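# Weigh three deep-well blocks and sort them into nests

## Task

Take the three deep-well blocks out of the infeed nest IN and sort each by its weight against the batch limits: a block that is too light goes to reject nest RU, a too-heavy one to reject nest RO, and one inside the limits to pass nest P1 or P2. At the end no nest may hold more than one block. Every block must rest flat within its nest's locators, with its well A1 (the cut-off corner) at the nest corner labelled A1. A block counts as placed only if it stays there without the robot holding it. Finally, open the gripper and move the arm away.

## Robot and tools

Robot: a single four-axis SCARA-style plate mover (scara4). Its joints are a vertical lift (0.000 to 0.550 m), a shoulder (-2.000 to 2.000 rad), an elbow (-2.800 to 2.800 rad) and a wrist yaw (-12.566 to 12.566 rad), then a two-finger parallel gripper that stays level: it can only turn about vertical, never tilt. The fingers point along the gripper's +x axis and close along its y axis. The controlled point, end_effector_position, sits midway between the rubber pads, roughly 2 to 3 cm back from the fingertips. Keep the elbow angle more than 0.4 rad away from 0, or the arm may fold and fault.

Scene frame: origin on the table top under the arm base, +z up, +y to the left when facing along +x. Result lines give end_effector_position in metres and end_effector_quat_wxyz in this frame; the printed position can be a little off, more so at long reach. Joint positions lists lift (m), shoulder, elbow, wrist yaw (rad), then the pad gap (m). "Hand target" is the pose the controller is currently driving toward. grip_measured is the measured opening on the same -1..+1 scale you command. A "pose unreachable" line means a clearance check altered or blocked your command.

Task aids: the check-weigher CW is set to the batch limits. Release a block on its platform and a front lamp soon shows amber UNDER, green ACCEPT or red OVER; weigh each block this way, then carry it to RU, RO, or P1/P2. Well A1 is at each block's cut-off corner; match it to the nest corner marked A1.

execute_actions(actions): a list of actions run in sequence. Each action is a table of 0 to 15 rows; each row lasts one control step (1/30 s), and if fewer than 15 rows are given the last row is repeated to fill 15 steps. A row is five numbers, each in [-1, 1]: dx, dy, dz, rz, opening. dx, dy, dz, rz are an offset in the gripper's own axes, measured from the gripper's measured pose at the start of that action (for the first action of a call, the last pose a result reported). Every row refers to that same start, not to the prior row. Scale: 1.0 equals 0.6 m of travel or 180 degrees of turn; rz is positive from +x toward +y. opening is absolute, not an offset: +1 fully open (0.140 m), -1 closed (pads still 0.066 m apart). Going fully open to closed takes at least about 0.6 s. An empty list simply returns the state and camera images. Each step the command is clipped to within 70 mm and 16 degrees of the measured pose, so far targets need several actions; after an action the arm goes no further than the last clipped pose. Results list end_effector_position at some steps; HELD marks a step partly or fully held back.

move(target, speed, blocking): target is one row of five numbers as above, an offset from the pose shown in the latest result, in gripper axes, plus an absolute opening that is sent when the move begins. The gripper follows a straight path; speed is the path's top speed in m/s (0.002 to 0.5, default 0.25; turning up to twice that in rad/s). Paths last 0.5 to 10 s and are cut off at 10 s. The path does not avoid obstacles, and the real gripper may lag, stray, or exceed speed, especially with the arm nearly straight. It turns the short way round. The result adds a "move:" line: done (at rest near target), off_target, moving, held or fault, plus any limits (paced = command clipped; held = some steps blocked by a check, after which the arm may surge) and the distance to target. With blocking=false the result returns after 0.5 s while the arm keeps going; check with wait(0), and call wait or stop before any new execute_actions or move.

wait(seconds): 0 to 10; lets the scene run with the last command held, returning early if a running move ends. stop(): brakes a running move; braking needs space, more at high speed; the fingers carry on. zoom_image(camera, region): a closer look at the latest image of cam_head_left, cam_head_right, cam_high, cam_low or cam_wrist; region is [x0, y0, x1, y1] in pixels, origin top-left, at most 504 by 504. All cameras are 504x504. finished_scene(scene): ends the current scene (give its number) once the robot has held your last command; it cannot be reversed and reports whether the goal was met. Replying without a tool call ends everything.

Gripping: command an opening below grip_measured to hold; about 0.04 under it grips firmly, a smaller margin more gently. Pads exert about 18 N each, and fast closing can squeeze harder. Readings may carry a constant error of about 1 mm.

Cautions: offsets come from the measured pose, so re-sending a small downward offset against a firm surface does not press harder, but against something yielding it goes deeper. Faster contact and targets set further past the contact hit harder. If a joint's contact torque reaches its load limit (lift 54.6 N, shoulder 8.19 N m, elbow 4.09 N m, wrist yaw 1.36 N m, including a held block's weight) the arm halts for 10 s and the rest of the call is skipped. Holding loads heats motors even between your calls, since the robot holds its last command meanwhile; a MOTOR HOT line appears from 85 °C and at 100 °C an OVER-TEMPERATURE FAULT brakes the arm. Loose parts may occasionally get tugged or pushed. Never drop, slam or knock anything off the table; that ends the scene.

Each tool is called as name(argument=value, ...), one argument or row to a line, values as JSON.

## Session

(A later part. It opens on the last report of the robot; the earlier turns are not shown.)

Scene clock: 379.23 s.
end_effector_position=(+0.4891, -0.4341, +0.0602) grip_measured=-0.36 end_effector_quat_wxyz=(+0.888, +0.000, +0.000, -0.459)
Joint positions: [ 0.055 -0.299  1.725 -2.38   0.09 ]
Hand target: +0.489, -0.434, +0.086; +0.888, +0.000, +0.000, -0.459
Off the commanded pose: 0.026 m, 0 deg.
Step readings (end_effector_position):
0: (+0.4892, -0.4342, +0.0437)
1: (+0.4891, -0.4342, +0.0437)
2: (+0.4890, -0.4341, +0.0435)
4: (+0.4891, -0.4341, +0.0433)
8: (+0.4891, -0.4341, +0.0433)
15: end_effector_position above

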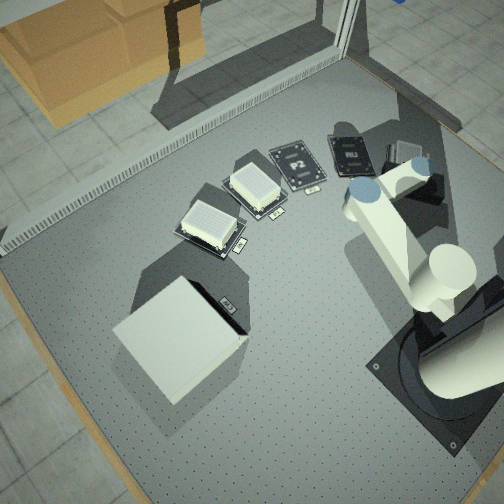

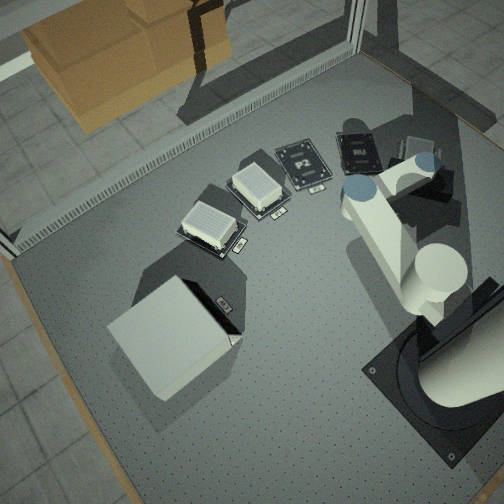

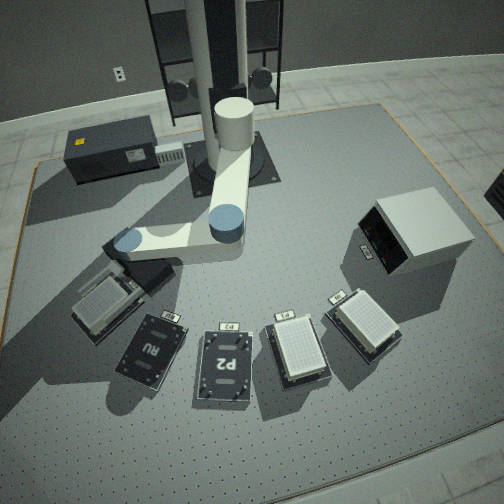

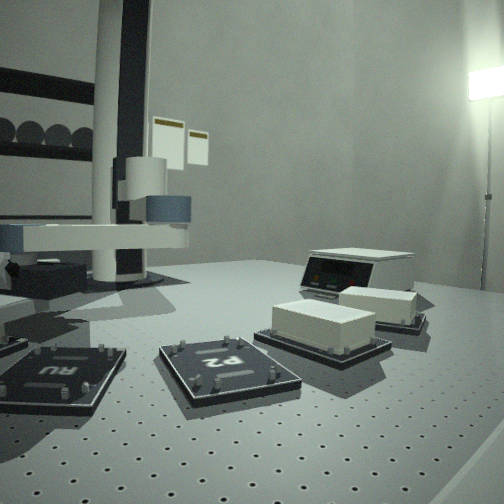

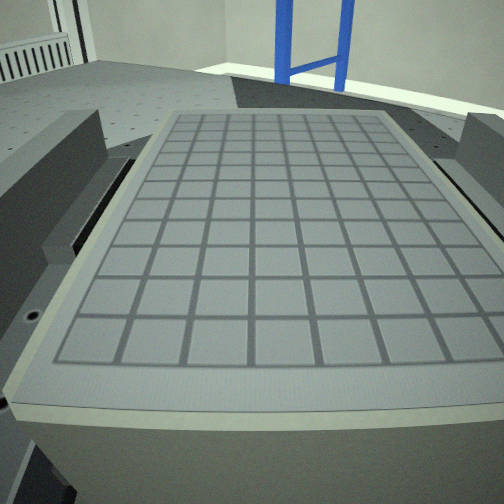

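execute_actions(
  actions=[
    [[0,0,-0.015,0,-0.38],[0,0,-0.03,0,-0.40],[0,0,-0.045,0,-0.42],[0,0,-0.057,0,-0.43],[0,0,-0.065,0,-0.43],[0,0,-0.0707,0,-0.43],[0,0,-0.0707,0,-0.43],[0,0,-0.0707,0,-0.43],[0,0,-0.0707,0,-0.43],[0,0,-0.0707,0,-0.43],[0,0,-0.0707,0,-0.45],[0,0,-0.0707,0,-0.47],[0,0,-0.0707,0,-0.49],[0,0,-0.0707,0,-0.51],[0,0,-0.0707,0,-0.53]],
    [[0,0,0,0,-0.55],[0,0,0,0,-0.57],[0,0,0,0,-0.58],[0,0,0,0,-0.58],[0,0,0.004,0,-0.58],[0,0,0.012,0,-0.58],[0,0,0.024,0,-0.58],[0,0,0.04,0,-0.58],[0,0,0.058,0,-0.58],[0,0,0.078,0,-0.58],[0,0,0.098,0,-0.58],[0,0,0.118,0,-0.58],[0,0,0.135,0,-0.58],[0,0,0.15,0,-0.58],[0,0,0.16,0,-0.58]],
  ],
)

Scene clock: 412.90 s.
end_effector_position=(+0.6952, +0.2009, +0.1104) grip_measured=-0.52 end_effector_quat_wxyz=(+0.985, +0.000, +0.000, +0.174)
Joint positions: [ 0.105  0.957  1.861 -2.468  0.084]
Hand target: +0.695, +0.201, +0.139; +0.985, +0.000, +0.000, +0.174
Off the commanded pose: 0.029 m, 0 deg.
Step readings (end_effector_position; steps 1 to 15: 1st action; 16 to 30: 2nd action):
0: (+0.6952, +0.2009, +0.0856)
1: (+0.6952, +0.2009, +0.0855)
2: (+0.6952, +0.2009, +0.0841)
4: (+0.6952, +0.2009, +0.0756)
8: (+0.6952, +0.2009, +0.0485)
15: (+0.6952, +0.2009, +0.0431)
16: (+0.6952, +0.2009, +0.0431)
17: (+0.6952, +0.2009, +0.0431)
19: (+0.6952, +0.2009, +0.0431)
23: (+0.6952, +0.2009, +0.0525)
30: end_effector_position above

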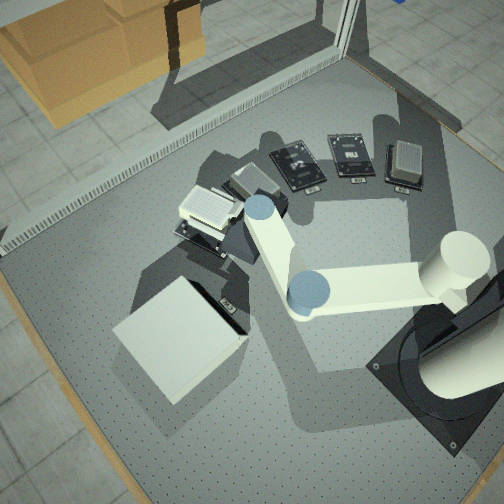

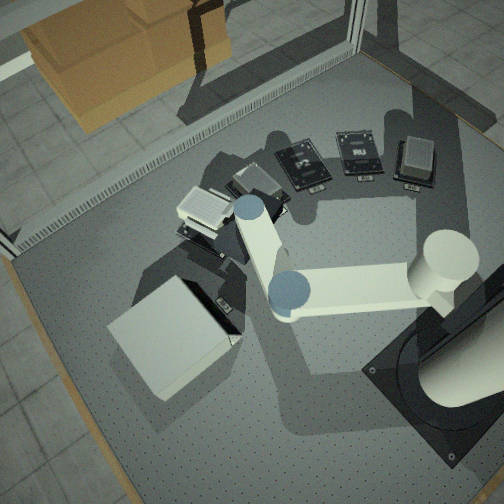

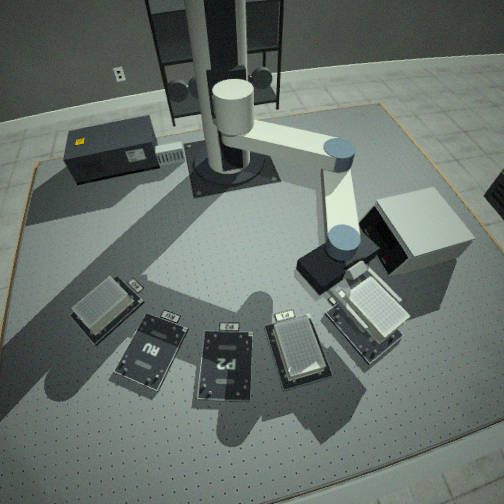

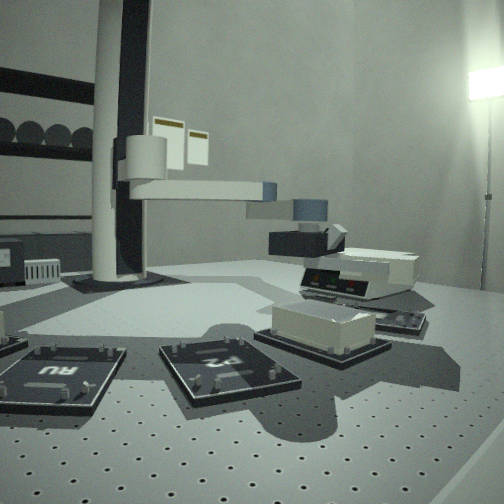

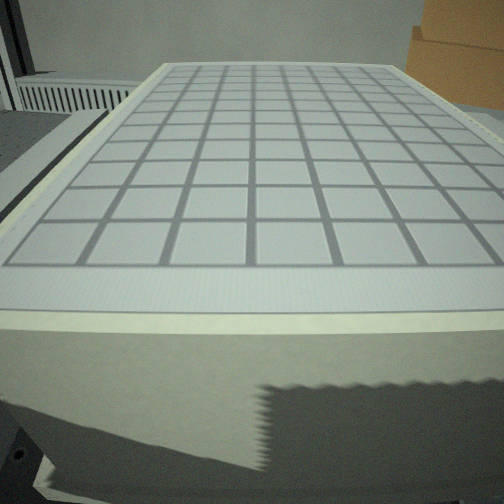

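move(
  target=[-0.16,0.5095,0.0434,0.194,-0.58],
  speed=0.5,
)

execute_actions(
  actions=[
    [[0,0,-0.003,0,-0.58],[0,0,-0.005,0,-0.58],[0,0,-0.0065,0,-0.58],[0,0,-0.0075,0,-0.58],[0,0,-0.0083,0,-0.58],[0,0,-0.0089,0,-0.58],[0,0,-0.0089,0,-0.58],[0,0,-0.0089,0,-0.58],[0,0,-0.0089,0,-0.56],[0,0,-0.0089,0,-0.54],[0,0,-0.0089,0,-0.52],[0,0,-0.0089,0,-0.50],[0,0,-0.0089,0,-0.48],[0,0,-0.0089,0,-0.46]],
  ],
)

wait(
  seconds=4,
)

Scene clock: 426.20 s.
end_effector_position=(+0.5000, +0.4552, +0.1364) grip_measured=-0.52 end_effector_quat_wxyz=(+0.887, +0.000, +0.000, +0.462)
Joint positions: [ 0.131  1.526  1.871 -2.437  0.084]
Hand target: +0.500, +0.455, +0.136; +0.887, +0.000, +0.000, +0.462
Off the commanded pose: 0.000 m, 0 deg.
move: done

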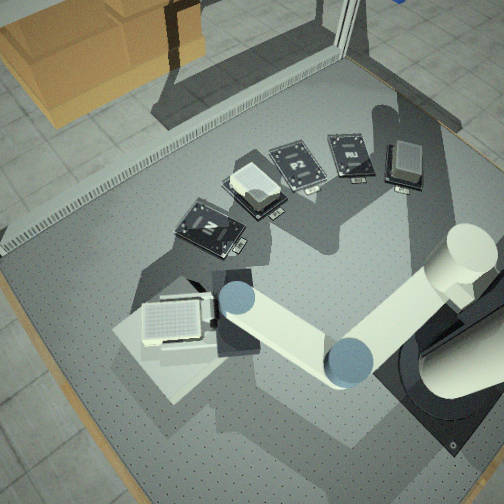

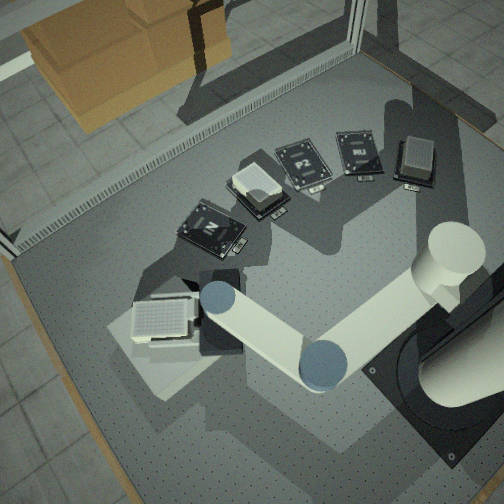

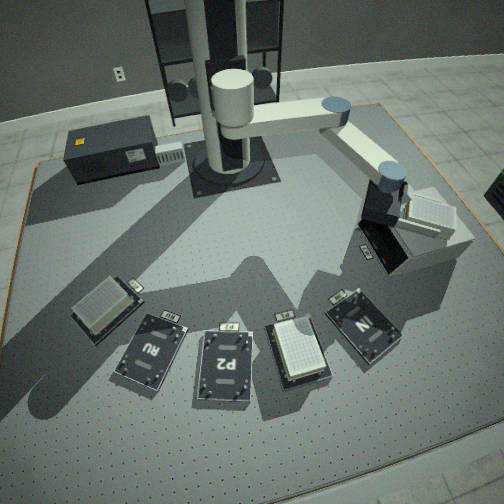

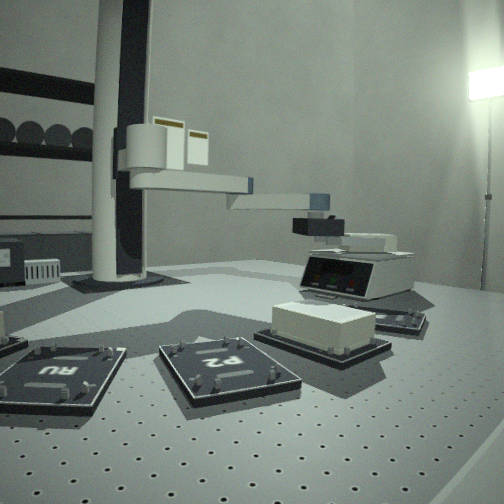

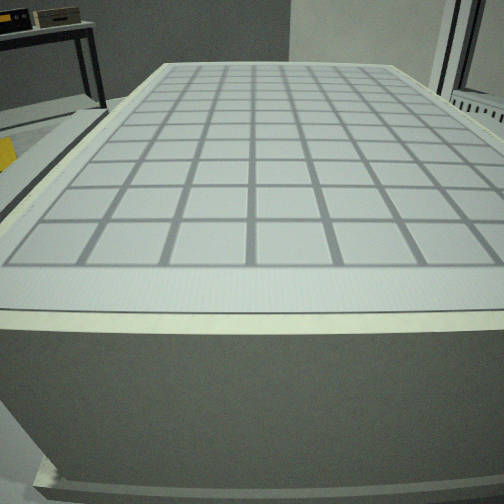

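Scene clock: 426.70 s.
end_effector_position=(+0.5000, +0.4552, +0.1311) grip_measured=-0.46 end_effector_quat_wxyz=(+0.887, +0.000, +0.000, +0.462)
Joint positions: [ 0.126  1.526  1.871 -2.437  0.086]
Hand target: +0.500, +0.455, +0.131; +0.887, +0.000, +0.000, +0.462
Off the commanded pose: 0.000 m, 0 deg.
Step readings (end_effector_position):
0: (+0.5000, +0.4552, +0.1364)
1: (+0.5000, +0.4552, +0.1363)
2: (+0.5000, +0.4552, +0.1350)
4: (+0.5000, +0.4552, +0.1324)
8: (+0.5000, +0.4552, +0.1311)
15: end_effector_position above

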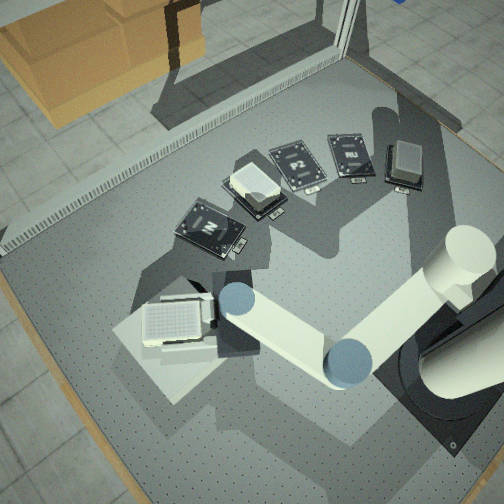

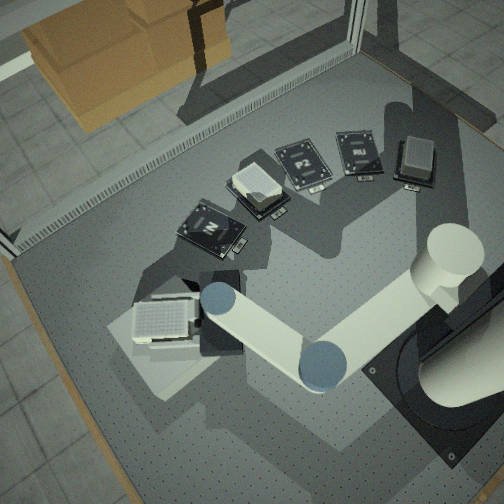

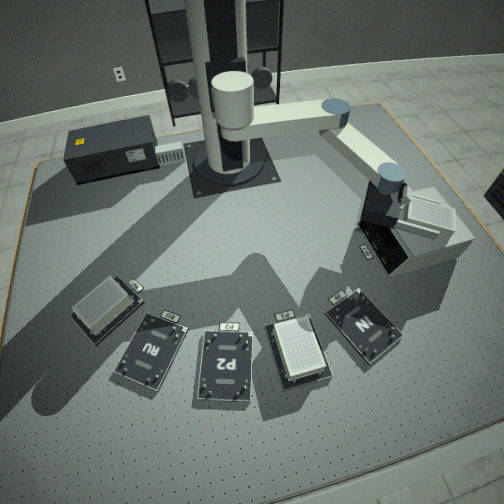

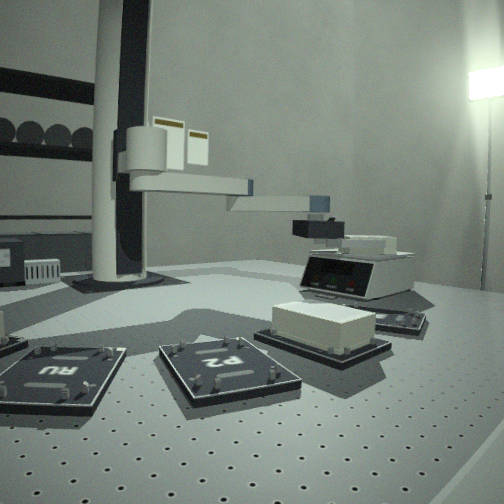

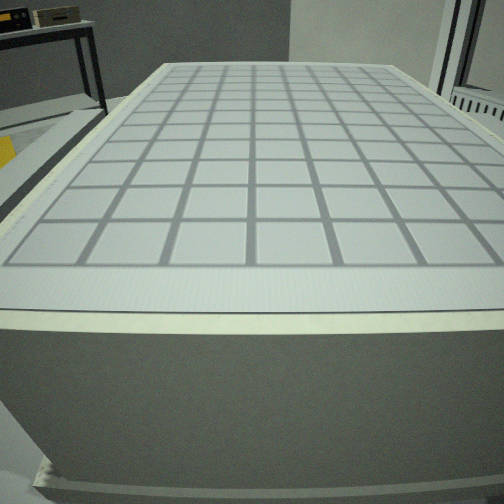

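Scene clock: 430.70 s.
end_effector_position=(+0.5000, +0.4552, +0.1311) grip_measured=-0.46 end_effector_quat_wxyz=(+0.887, +0.000, +0.000, +0.462)
Joint positions: [ 0.126  1.526  1.871 -2.437  0.086]
Hand target: +0.500, +0.455, +0.131; +0.887, +0.000, +0.000, +0.462
Off the commanded pose: 0.000 m, 0 deg.
wait: 4.00 s; at rest by 0.17 s

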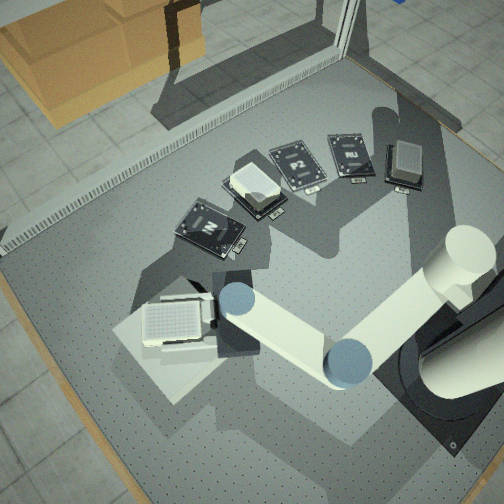

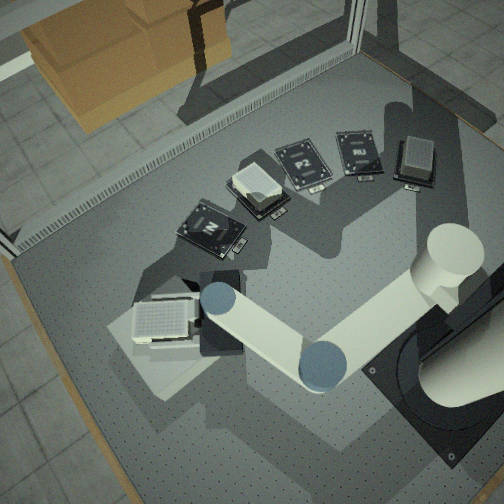

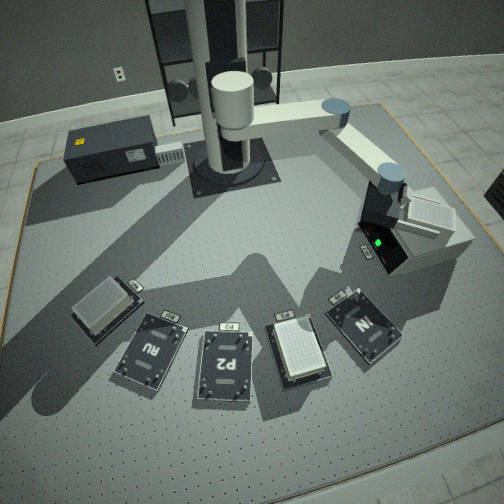

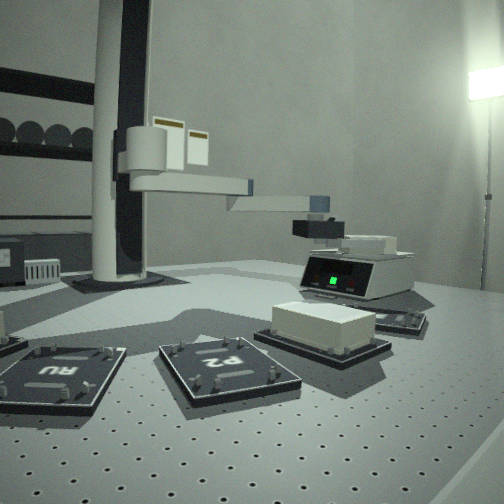

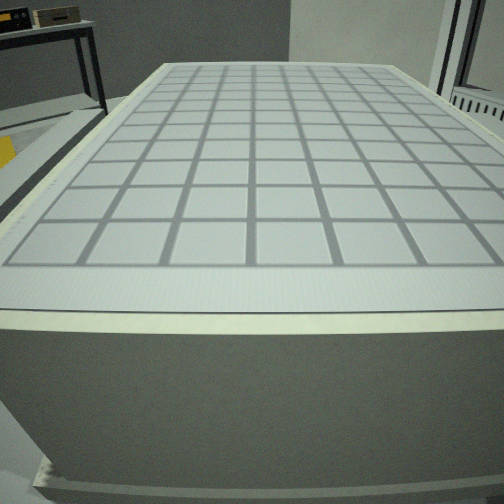

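execute_actions(
  actions=[
    [[0,0,0,0,-0.49],[0,0,0,0,-0.51],[0,0,0,0,-0.53],[0,0,0,0,-0.55],[0,0,0,0,-0.57],[0,0,0,0,-0.58],[0,0,0,0,-0.58],[0,0,0,0,-0.58],[0,0,0.003,0,-0.58],[0,0,0.007,0,-0.58],[0,0,0.011,0,-0.58],[0,0,0.015,0,-0.58]],
  ],
)

move(
  target=[-0.6339,-0.8624,-0.03,-0.3941,-0.58],
  speed=0.5,
)

Scene clock: 459.60 s.
end_effector_position=(+0.5000, +0.4552, +0.1402) grip_measured=-0.52 end_effector_quat_wxyz=(+0.887, +0.000, +0.000, +0.462)
Joint positions: [ 0.135  1.526  1.871 -2.437  0.084]
Hand target: +0.500, +0.455, +0.140; +0.887, +0.000, +0.000, +0.462
Off the commanded pose: 0.000 m, 0 deg.
Step readings (end_effector_position):
0: (+0.5000, +0.4552, +0.1311)
1: (+0.5000, +0.4552, +0.1311)
2: (+0.5000, +0.4552, +0.1311)
4: (+0.5000, +0.4552, +0.1311)
8: (+0.5000, +0.4552, +0.1311)
15: end_effector_position above

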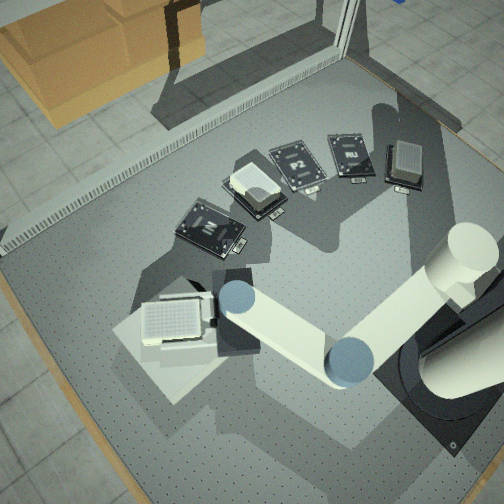

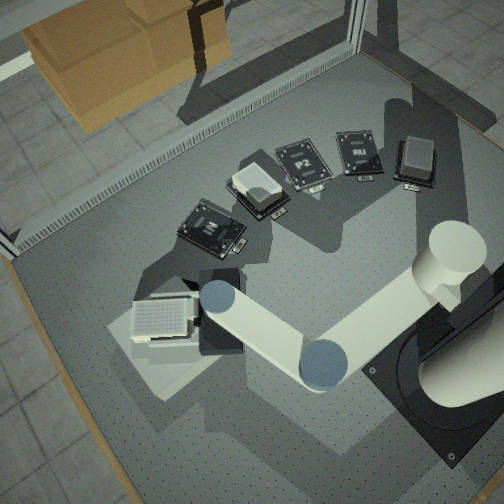

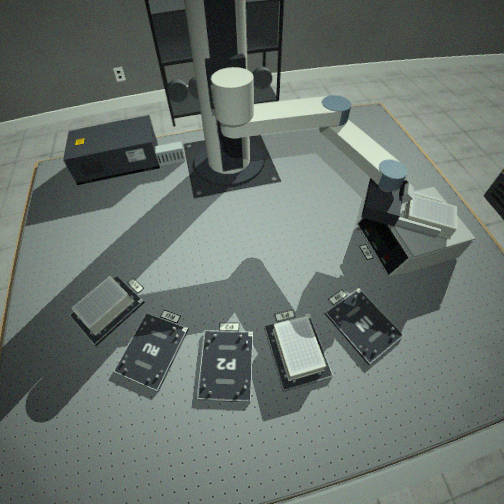

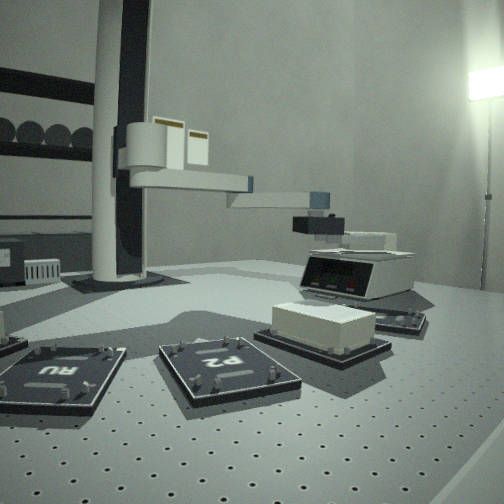

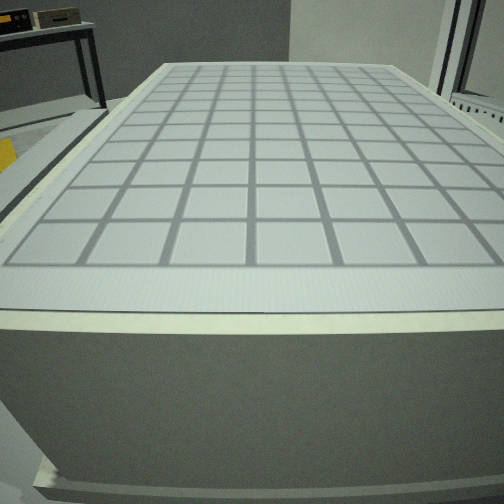

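Scene clock: 461.57 s.
end_effector_position=(+0.7059, -0.1533, +0.1222) grip_measured=-0.52 end_effector_quat_wxyz=(+0.990, +0.000, +0.000, -0.138)
Joint positions: [ 0.117  0.315  1.828 -2.421  0.084]
Hand target: +0.706, -0.153, +0.122; +0.990, +0.000, +0.000, -0.138
Off the commanded pose: 0.000 m, 0 deg.
move: done; limits=paced

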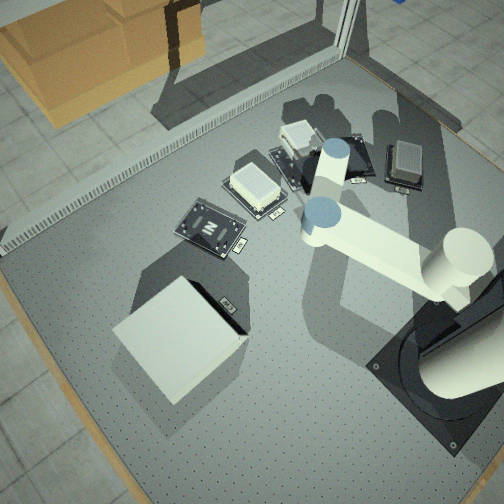

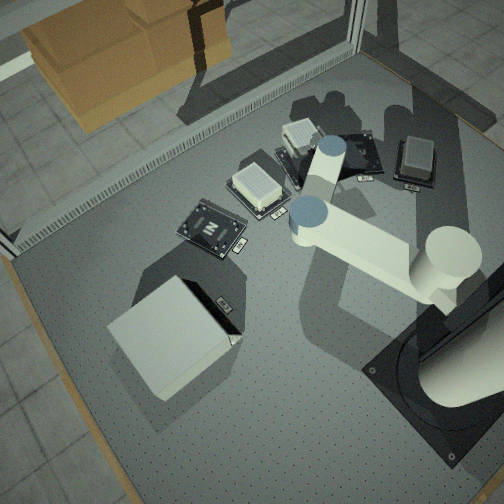

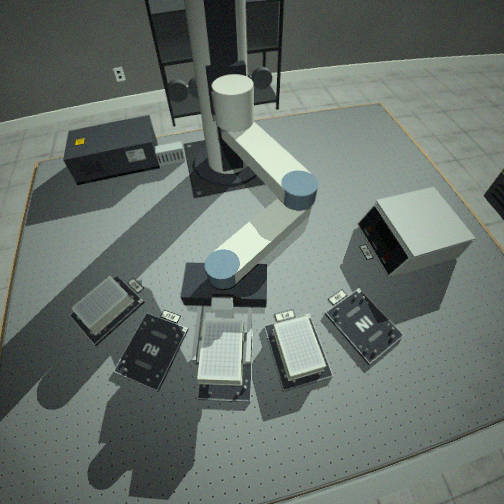

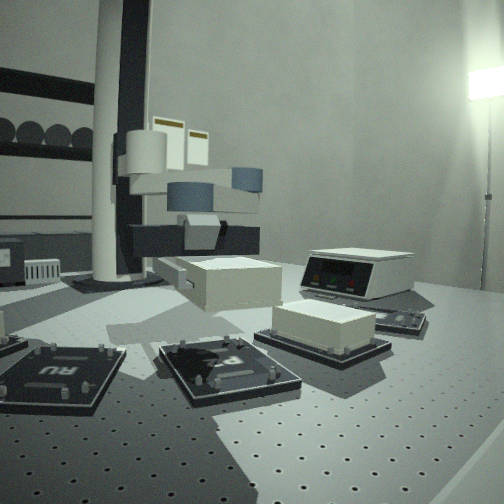

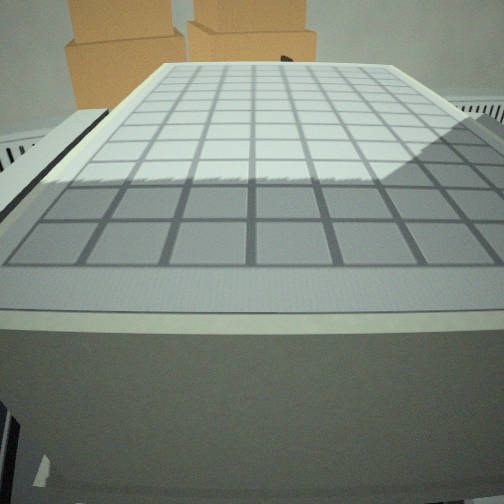

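execute_actions(
  actions=[
    [[-0.0004,0.0002,-0.015,0,-0.58],[-0.0004,0.0002,-0.03,0,-0.58],[-0.0004,0.0002,-0.045,0,-0.58],[-0.0004,0.0002,-0.06,0,-0.58],[-0.0004,0.0002,-0.075,0,-0.58],[-0.0004,0.0002,-0.088,0,-0.58],[-0.0004,0.0002,-0.098,0,-0.58],[-0.0004,0.0002,-0.106,0,-0.58],[-0.0004,0.0002,-0.1103,0,-0.58]],
    [[0,0,-0.002,0,-0.58],[0,0,-0.004,0,-0.58],[0,0,-0.0055,0,-0.58],[0,0,-0.007,0,-0.58],[0,0,-0.009,0,-0.58],[0,0,-0.011,0,-0.58],[0,0,-0.013,0,-0.58],[0,0,-0.015,0,-0.58],[0,0,-0.017,0,-0.58],[0,0,-0.0185,0,-0.58],[0,0,-0.0195,0,-0.58],[0,0,-0.0202,0,-0.58]],
  ],
)

zoom_image(
  camera="cam_low",
  region=[130, 280, 320, 420],
)

Scene clock: 472.83 s.
end_effector_position=(+0.7056, -0.1533, +0.0436) grip_measured=-0.52 end_effector_quat_wxyz=(+0.990, +0.000, +0.000, -0.139)
Joint positions: [ 0.039  0.316  1.827 -2.42   0.084]
Hand target: +0.706, -0.153, +0.044; +0.990, +0.000, +0.000, -0.138
Off the commanded pose: 0.000 m, 0 deg.
Step readings (end_effector_position; steps 1 to 15: 1st action; 16 to 30: 2nd action):
0: (+0.7059, -0.1533, +0.1222)
1: (+0.7059, -0.1533, +0.1221)
2: (+0.7059, -0.1533, +0.1206)
4: (+0.7058, -0.1533, +0.1121)
8: (+0.7057, -0.1533, +0.0797)
15: (+0.7057, -0.1533, +0.0558)
16: (+0.7057, -0.1533, +0.0558)
17: (+0.7057, -0.1533, +0.0547)
19: (+0.7057, -0.1533, +0.0524)
23: (+0.7057, -0.1533, +0.0480)
30: end_effector_position above

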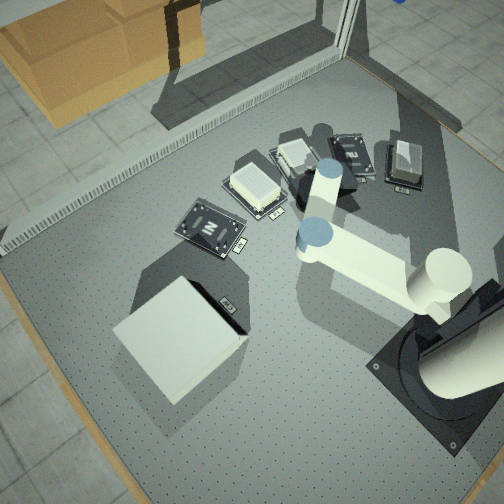

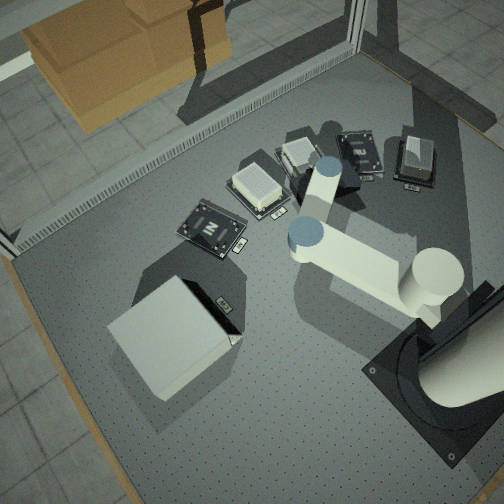

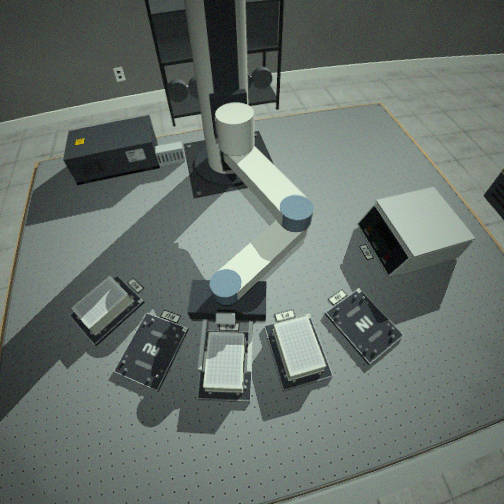

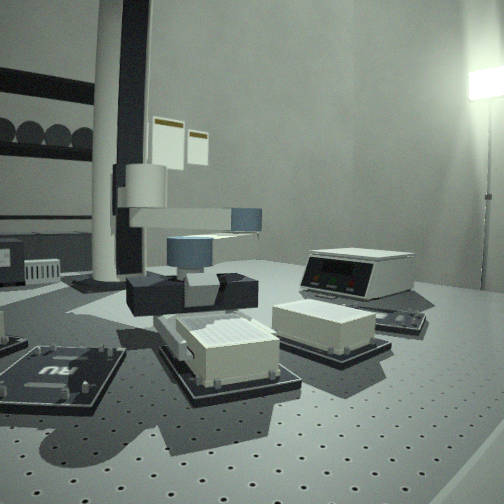

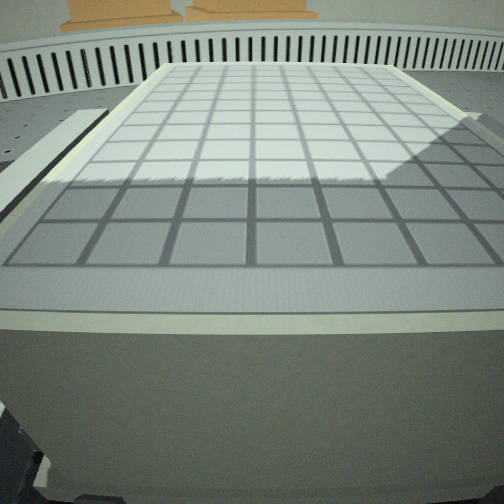

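Region (130, 280, 320, 420) of cam_low's 504x504 image, scaled by 2.653, with more detail than that image has; it fills the top 371 rows of this view, and the rest is white.

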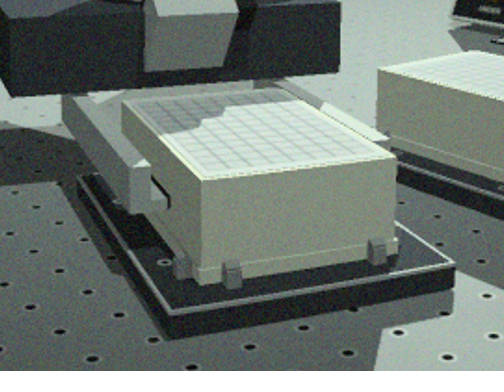

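Seated inside the pins. Release and clear.

execute_actions(
  actions=[
    [[0,0,-0.0003,0,-0.58],[0,0,-0.0005,0,-0.58],[0,0,-0.0005,0,-0.57],[0,0,-0.0005,0,-0.55],[0,0,-0.0005,0,-0.53],[0,0,-0.0005,0,-0.51],[0,0,-0.0005,0,-0.48],[0,0,-0.0005,0,-0.44],[0,0,-0.0005,0,-0.40],[0,0,-0.0005,0,-0.34],[0,0,0.008,0,-0.3],[0,0,0.022,0,-0.3],[0,0,0.04,0,-0.3],[0,0,0.06,0,-0.3],[0,0,0.08,0,-0.3]],
    [[0,0,0.08,0,-0.3],[0,0,0.1,0,-0.3],[-0.02,0,0.12,0,-0.3],[-0.05,0,0.14,0,-0.3],[-0.08,0,0.155,0,-0.3],[-0.1,0,0.165,0,-0.3]],
  ],
)

zoom_image(
  camera="cam_high",
  region=[55, 260, 345, 415],
)

Scene clock: 483.50 s.
end_effector_position=(+0.6486, -0.1373, +0.1592) grip_measured=-0.30 end_effector_quat_wxyz=(+0.990, +0.000, +0.000, -0.139)
Joint positions: [ 0.154  0.461  1.486 -2.226  0.092]
Hand target: +0.648, -0.137, +0.159; +0.990, +0.000, +0.000, -0.139
Off the commanded pose: 0.001 m, 0 deg.
Step readings (end_effector_position; steps 1 to 15: 1st action; 16 to 30: 2nd action):
0: (+0.7056, -0.1533, +0.0436)
1: (+0.7056, -0.1533, +0.0436)
2: (+0.7056, -0.1534, +0.0434)
4: (+0.7056, -0.1534, +0.0433)
8: (+0.7056, -0.1534, +0.0433)
15: (+0.7056, -0.1533, +0.0602)
16: (+0.7056, -0.1533, +0.0687)
17: (+0.7056, -0.1533, +0.0789)
19: (+0.7055, -0.1533, +0.1008)
23: (+0.6942, -0.1507, +0.1408)
30: end_effector_position above

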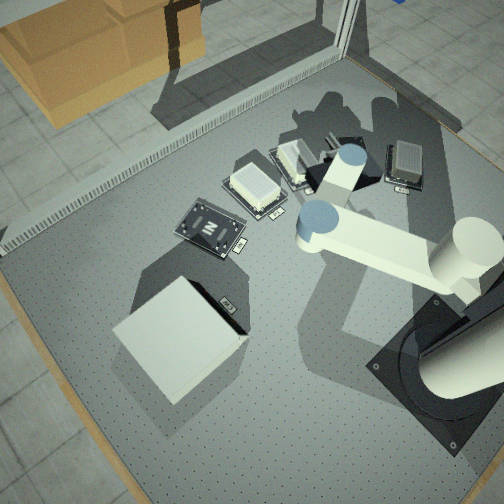

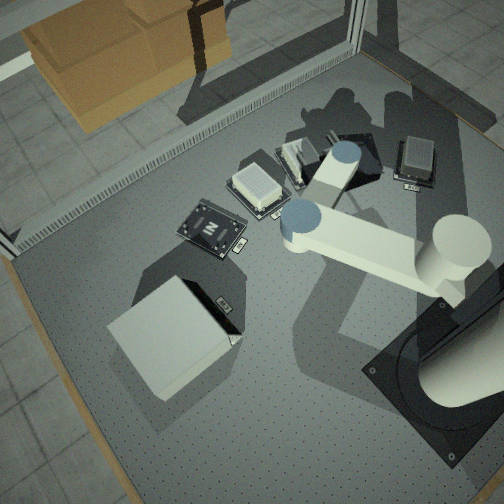

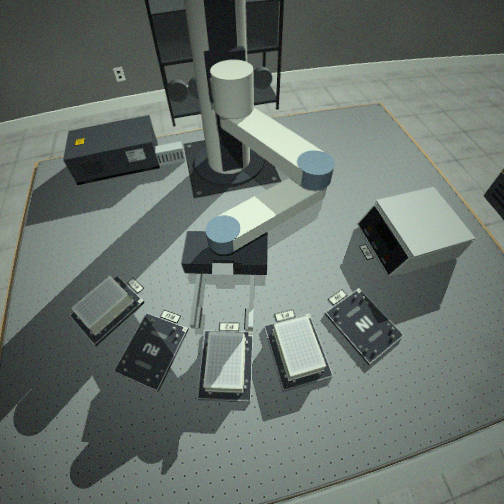

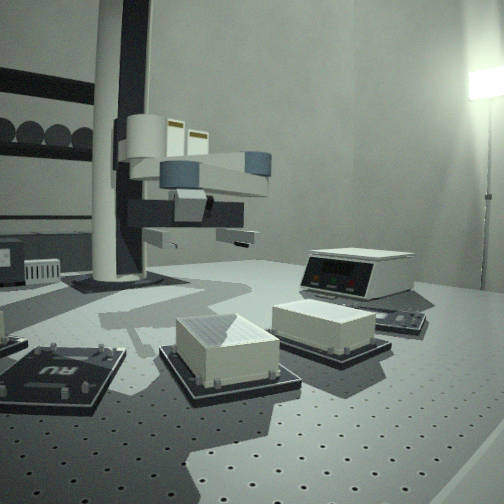

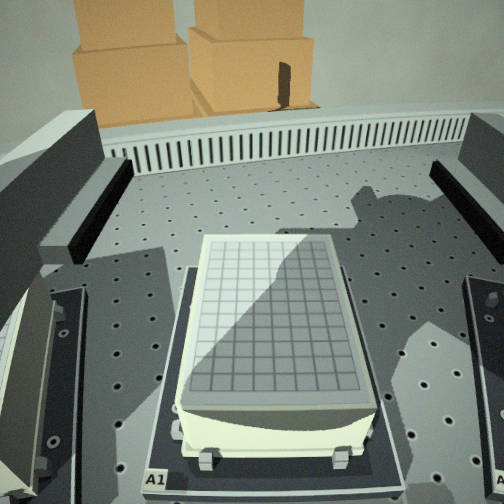

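Region (55, 260, 345, 415) of cam_high's 504x504 image, scaled by 1.738, with more detail than that image has; it fills the top 269 rows of this view, and the rest is white.

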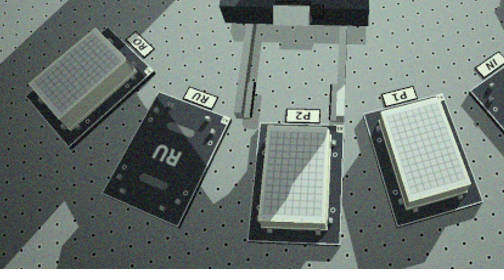

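finished_scene(
  scene=2,
)

The scene is finished: the task was done.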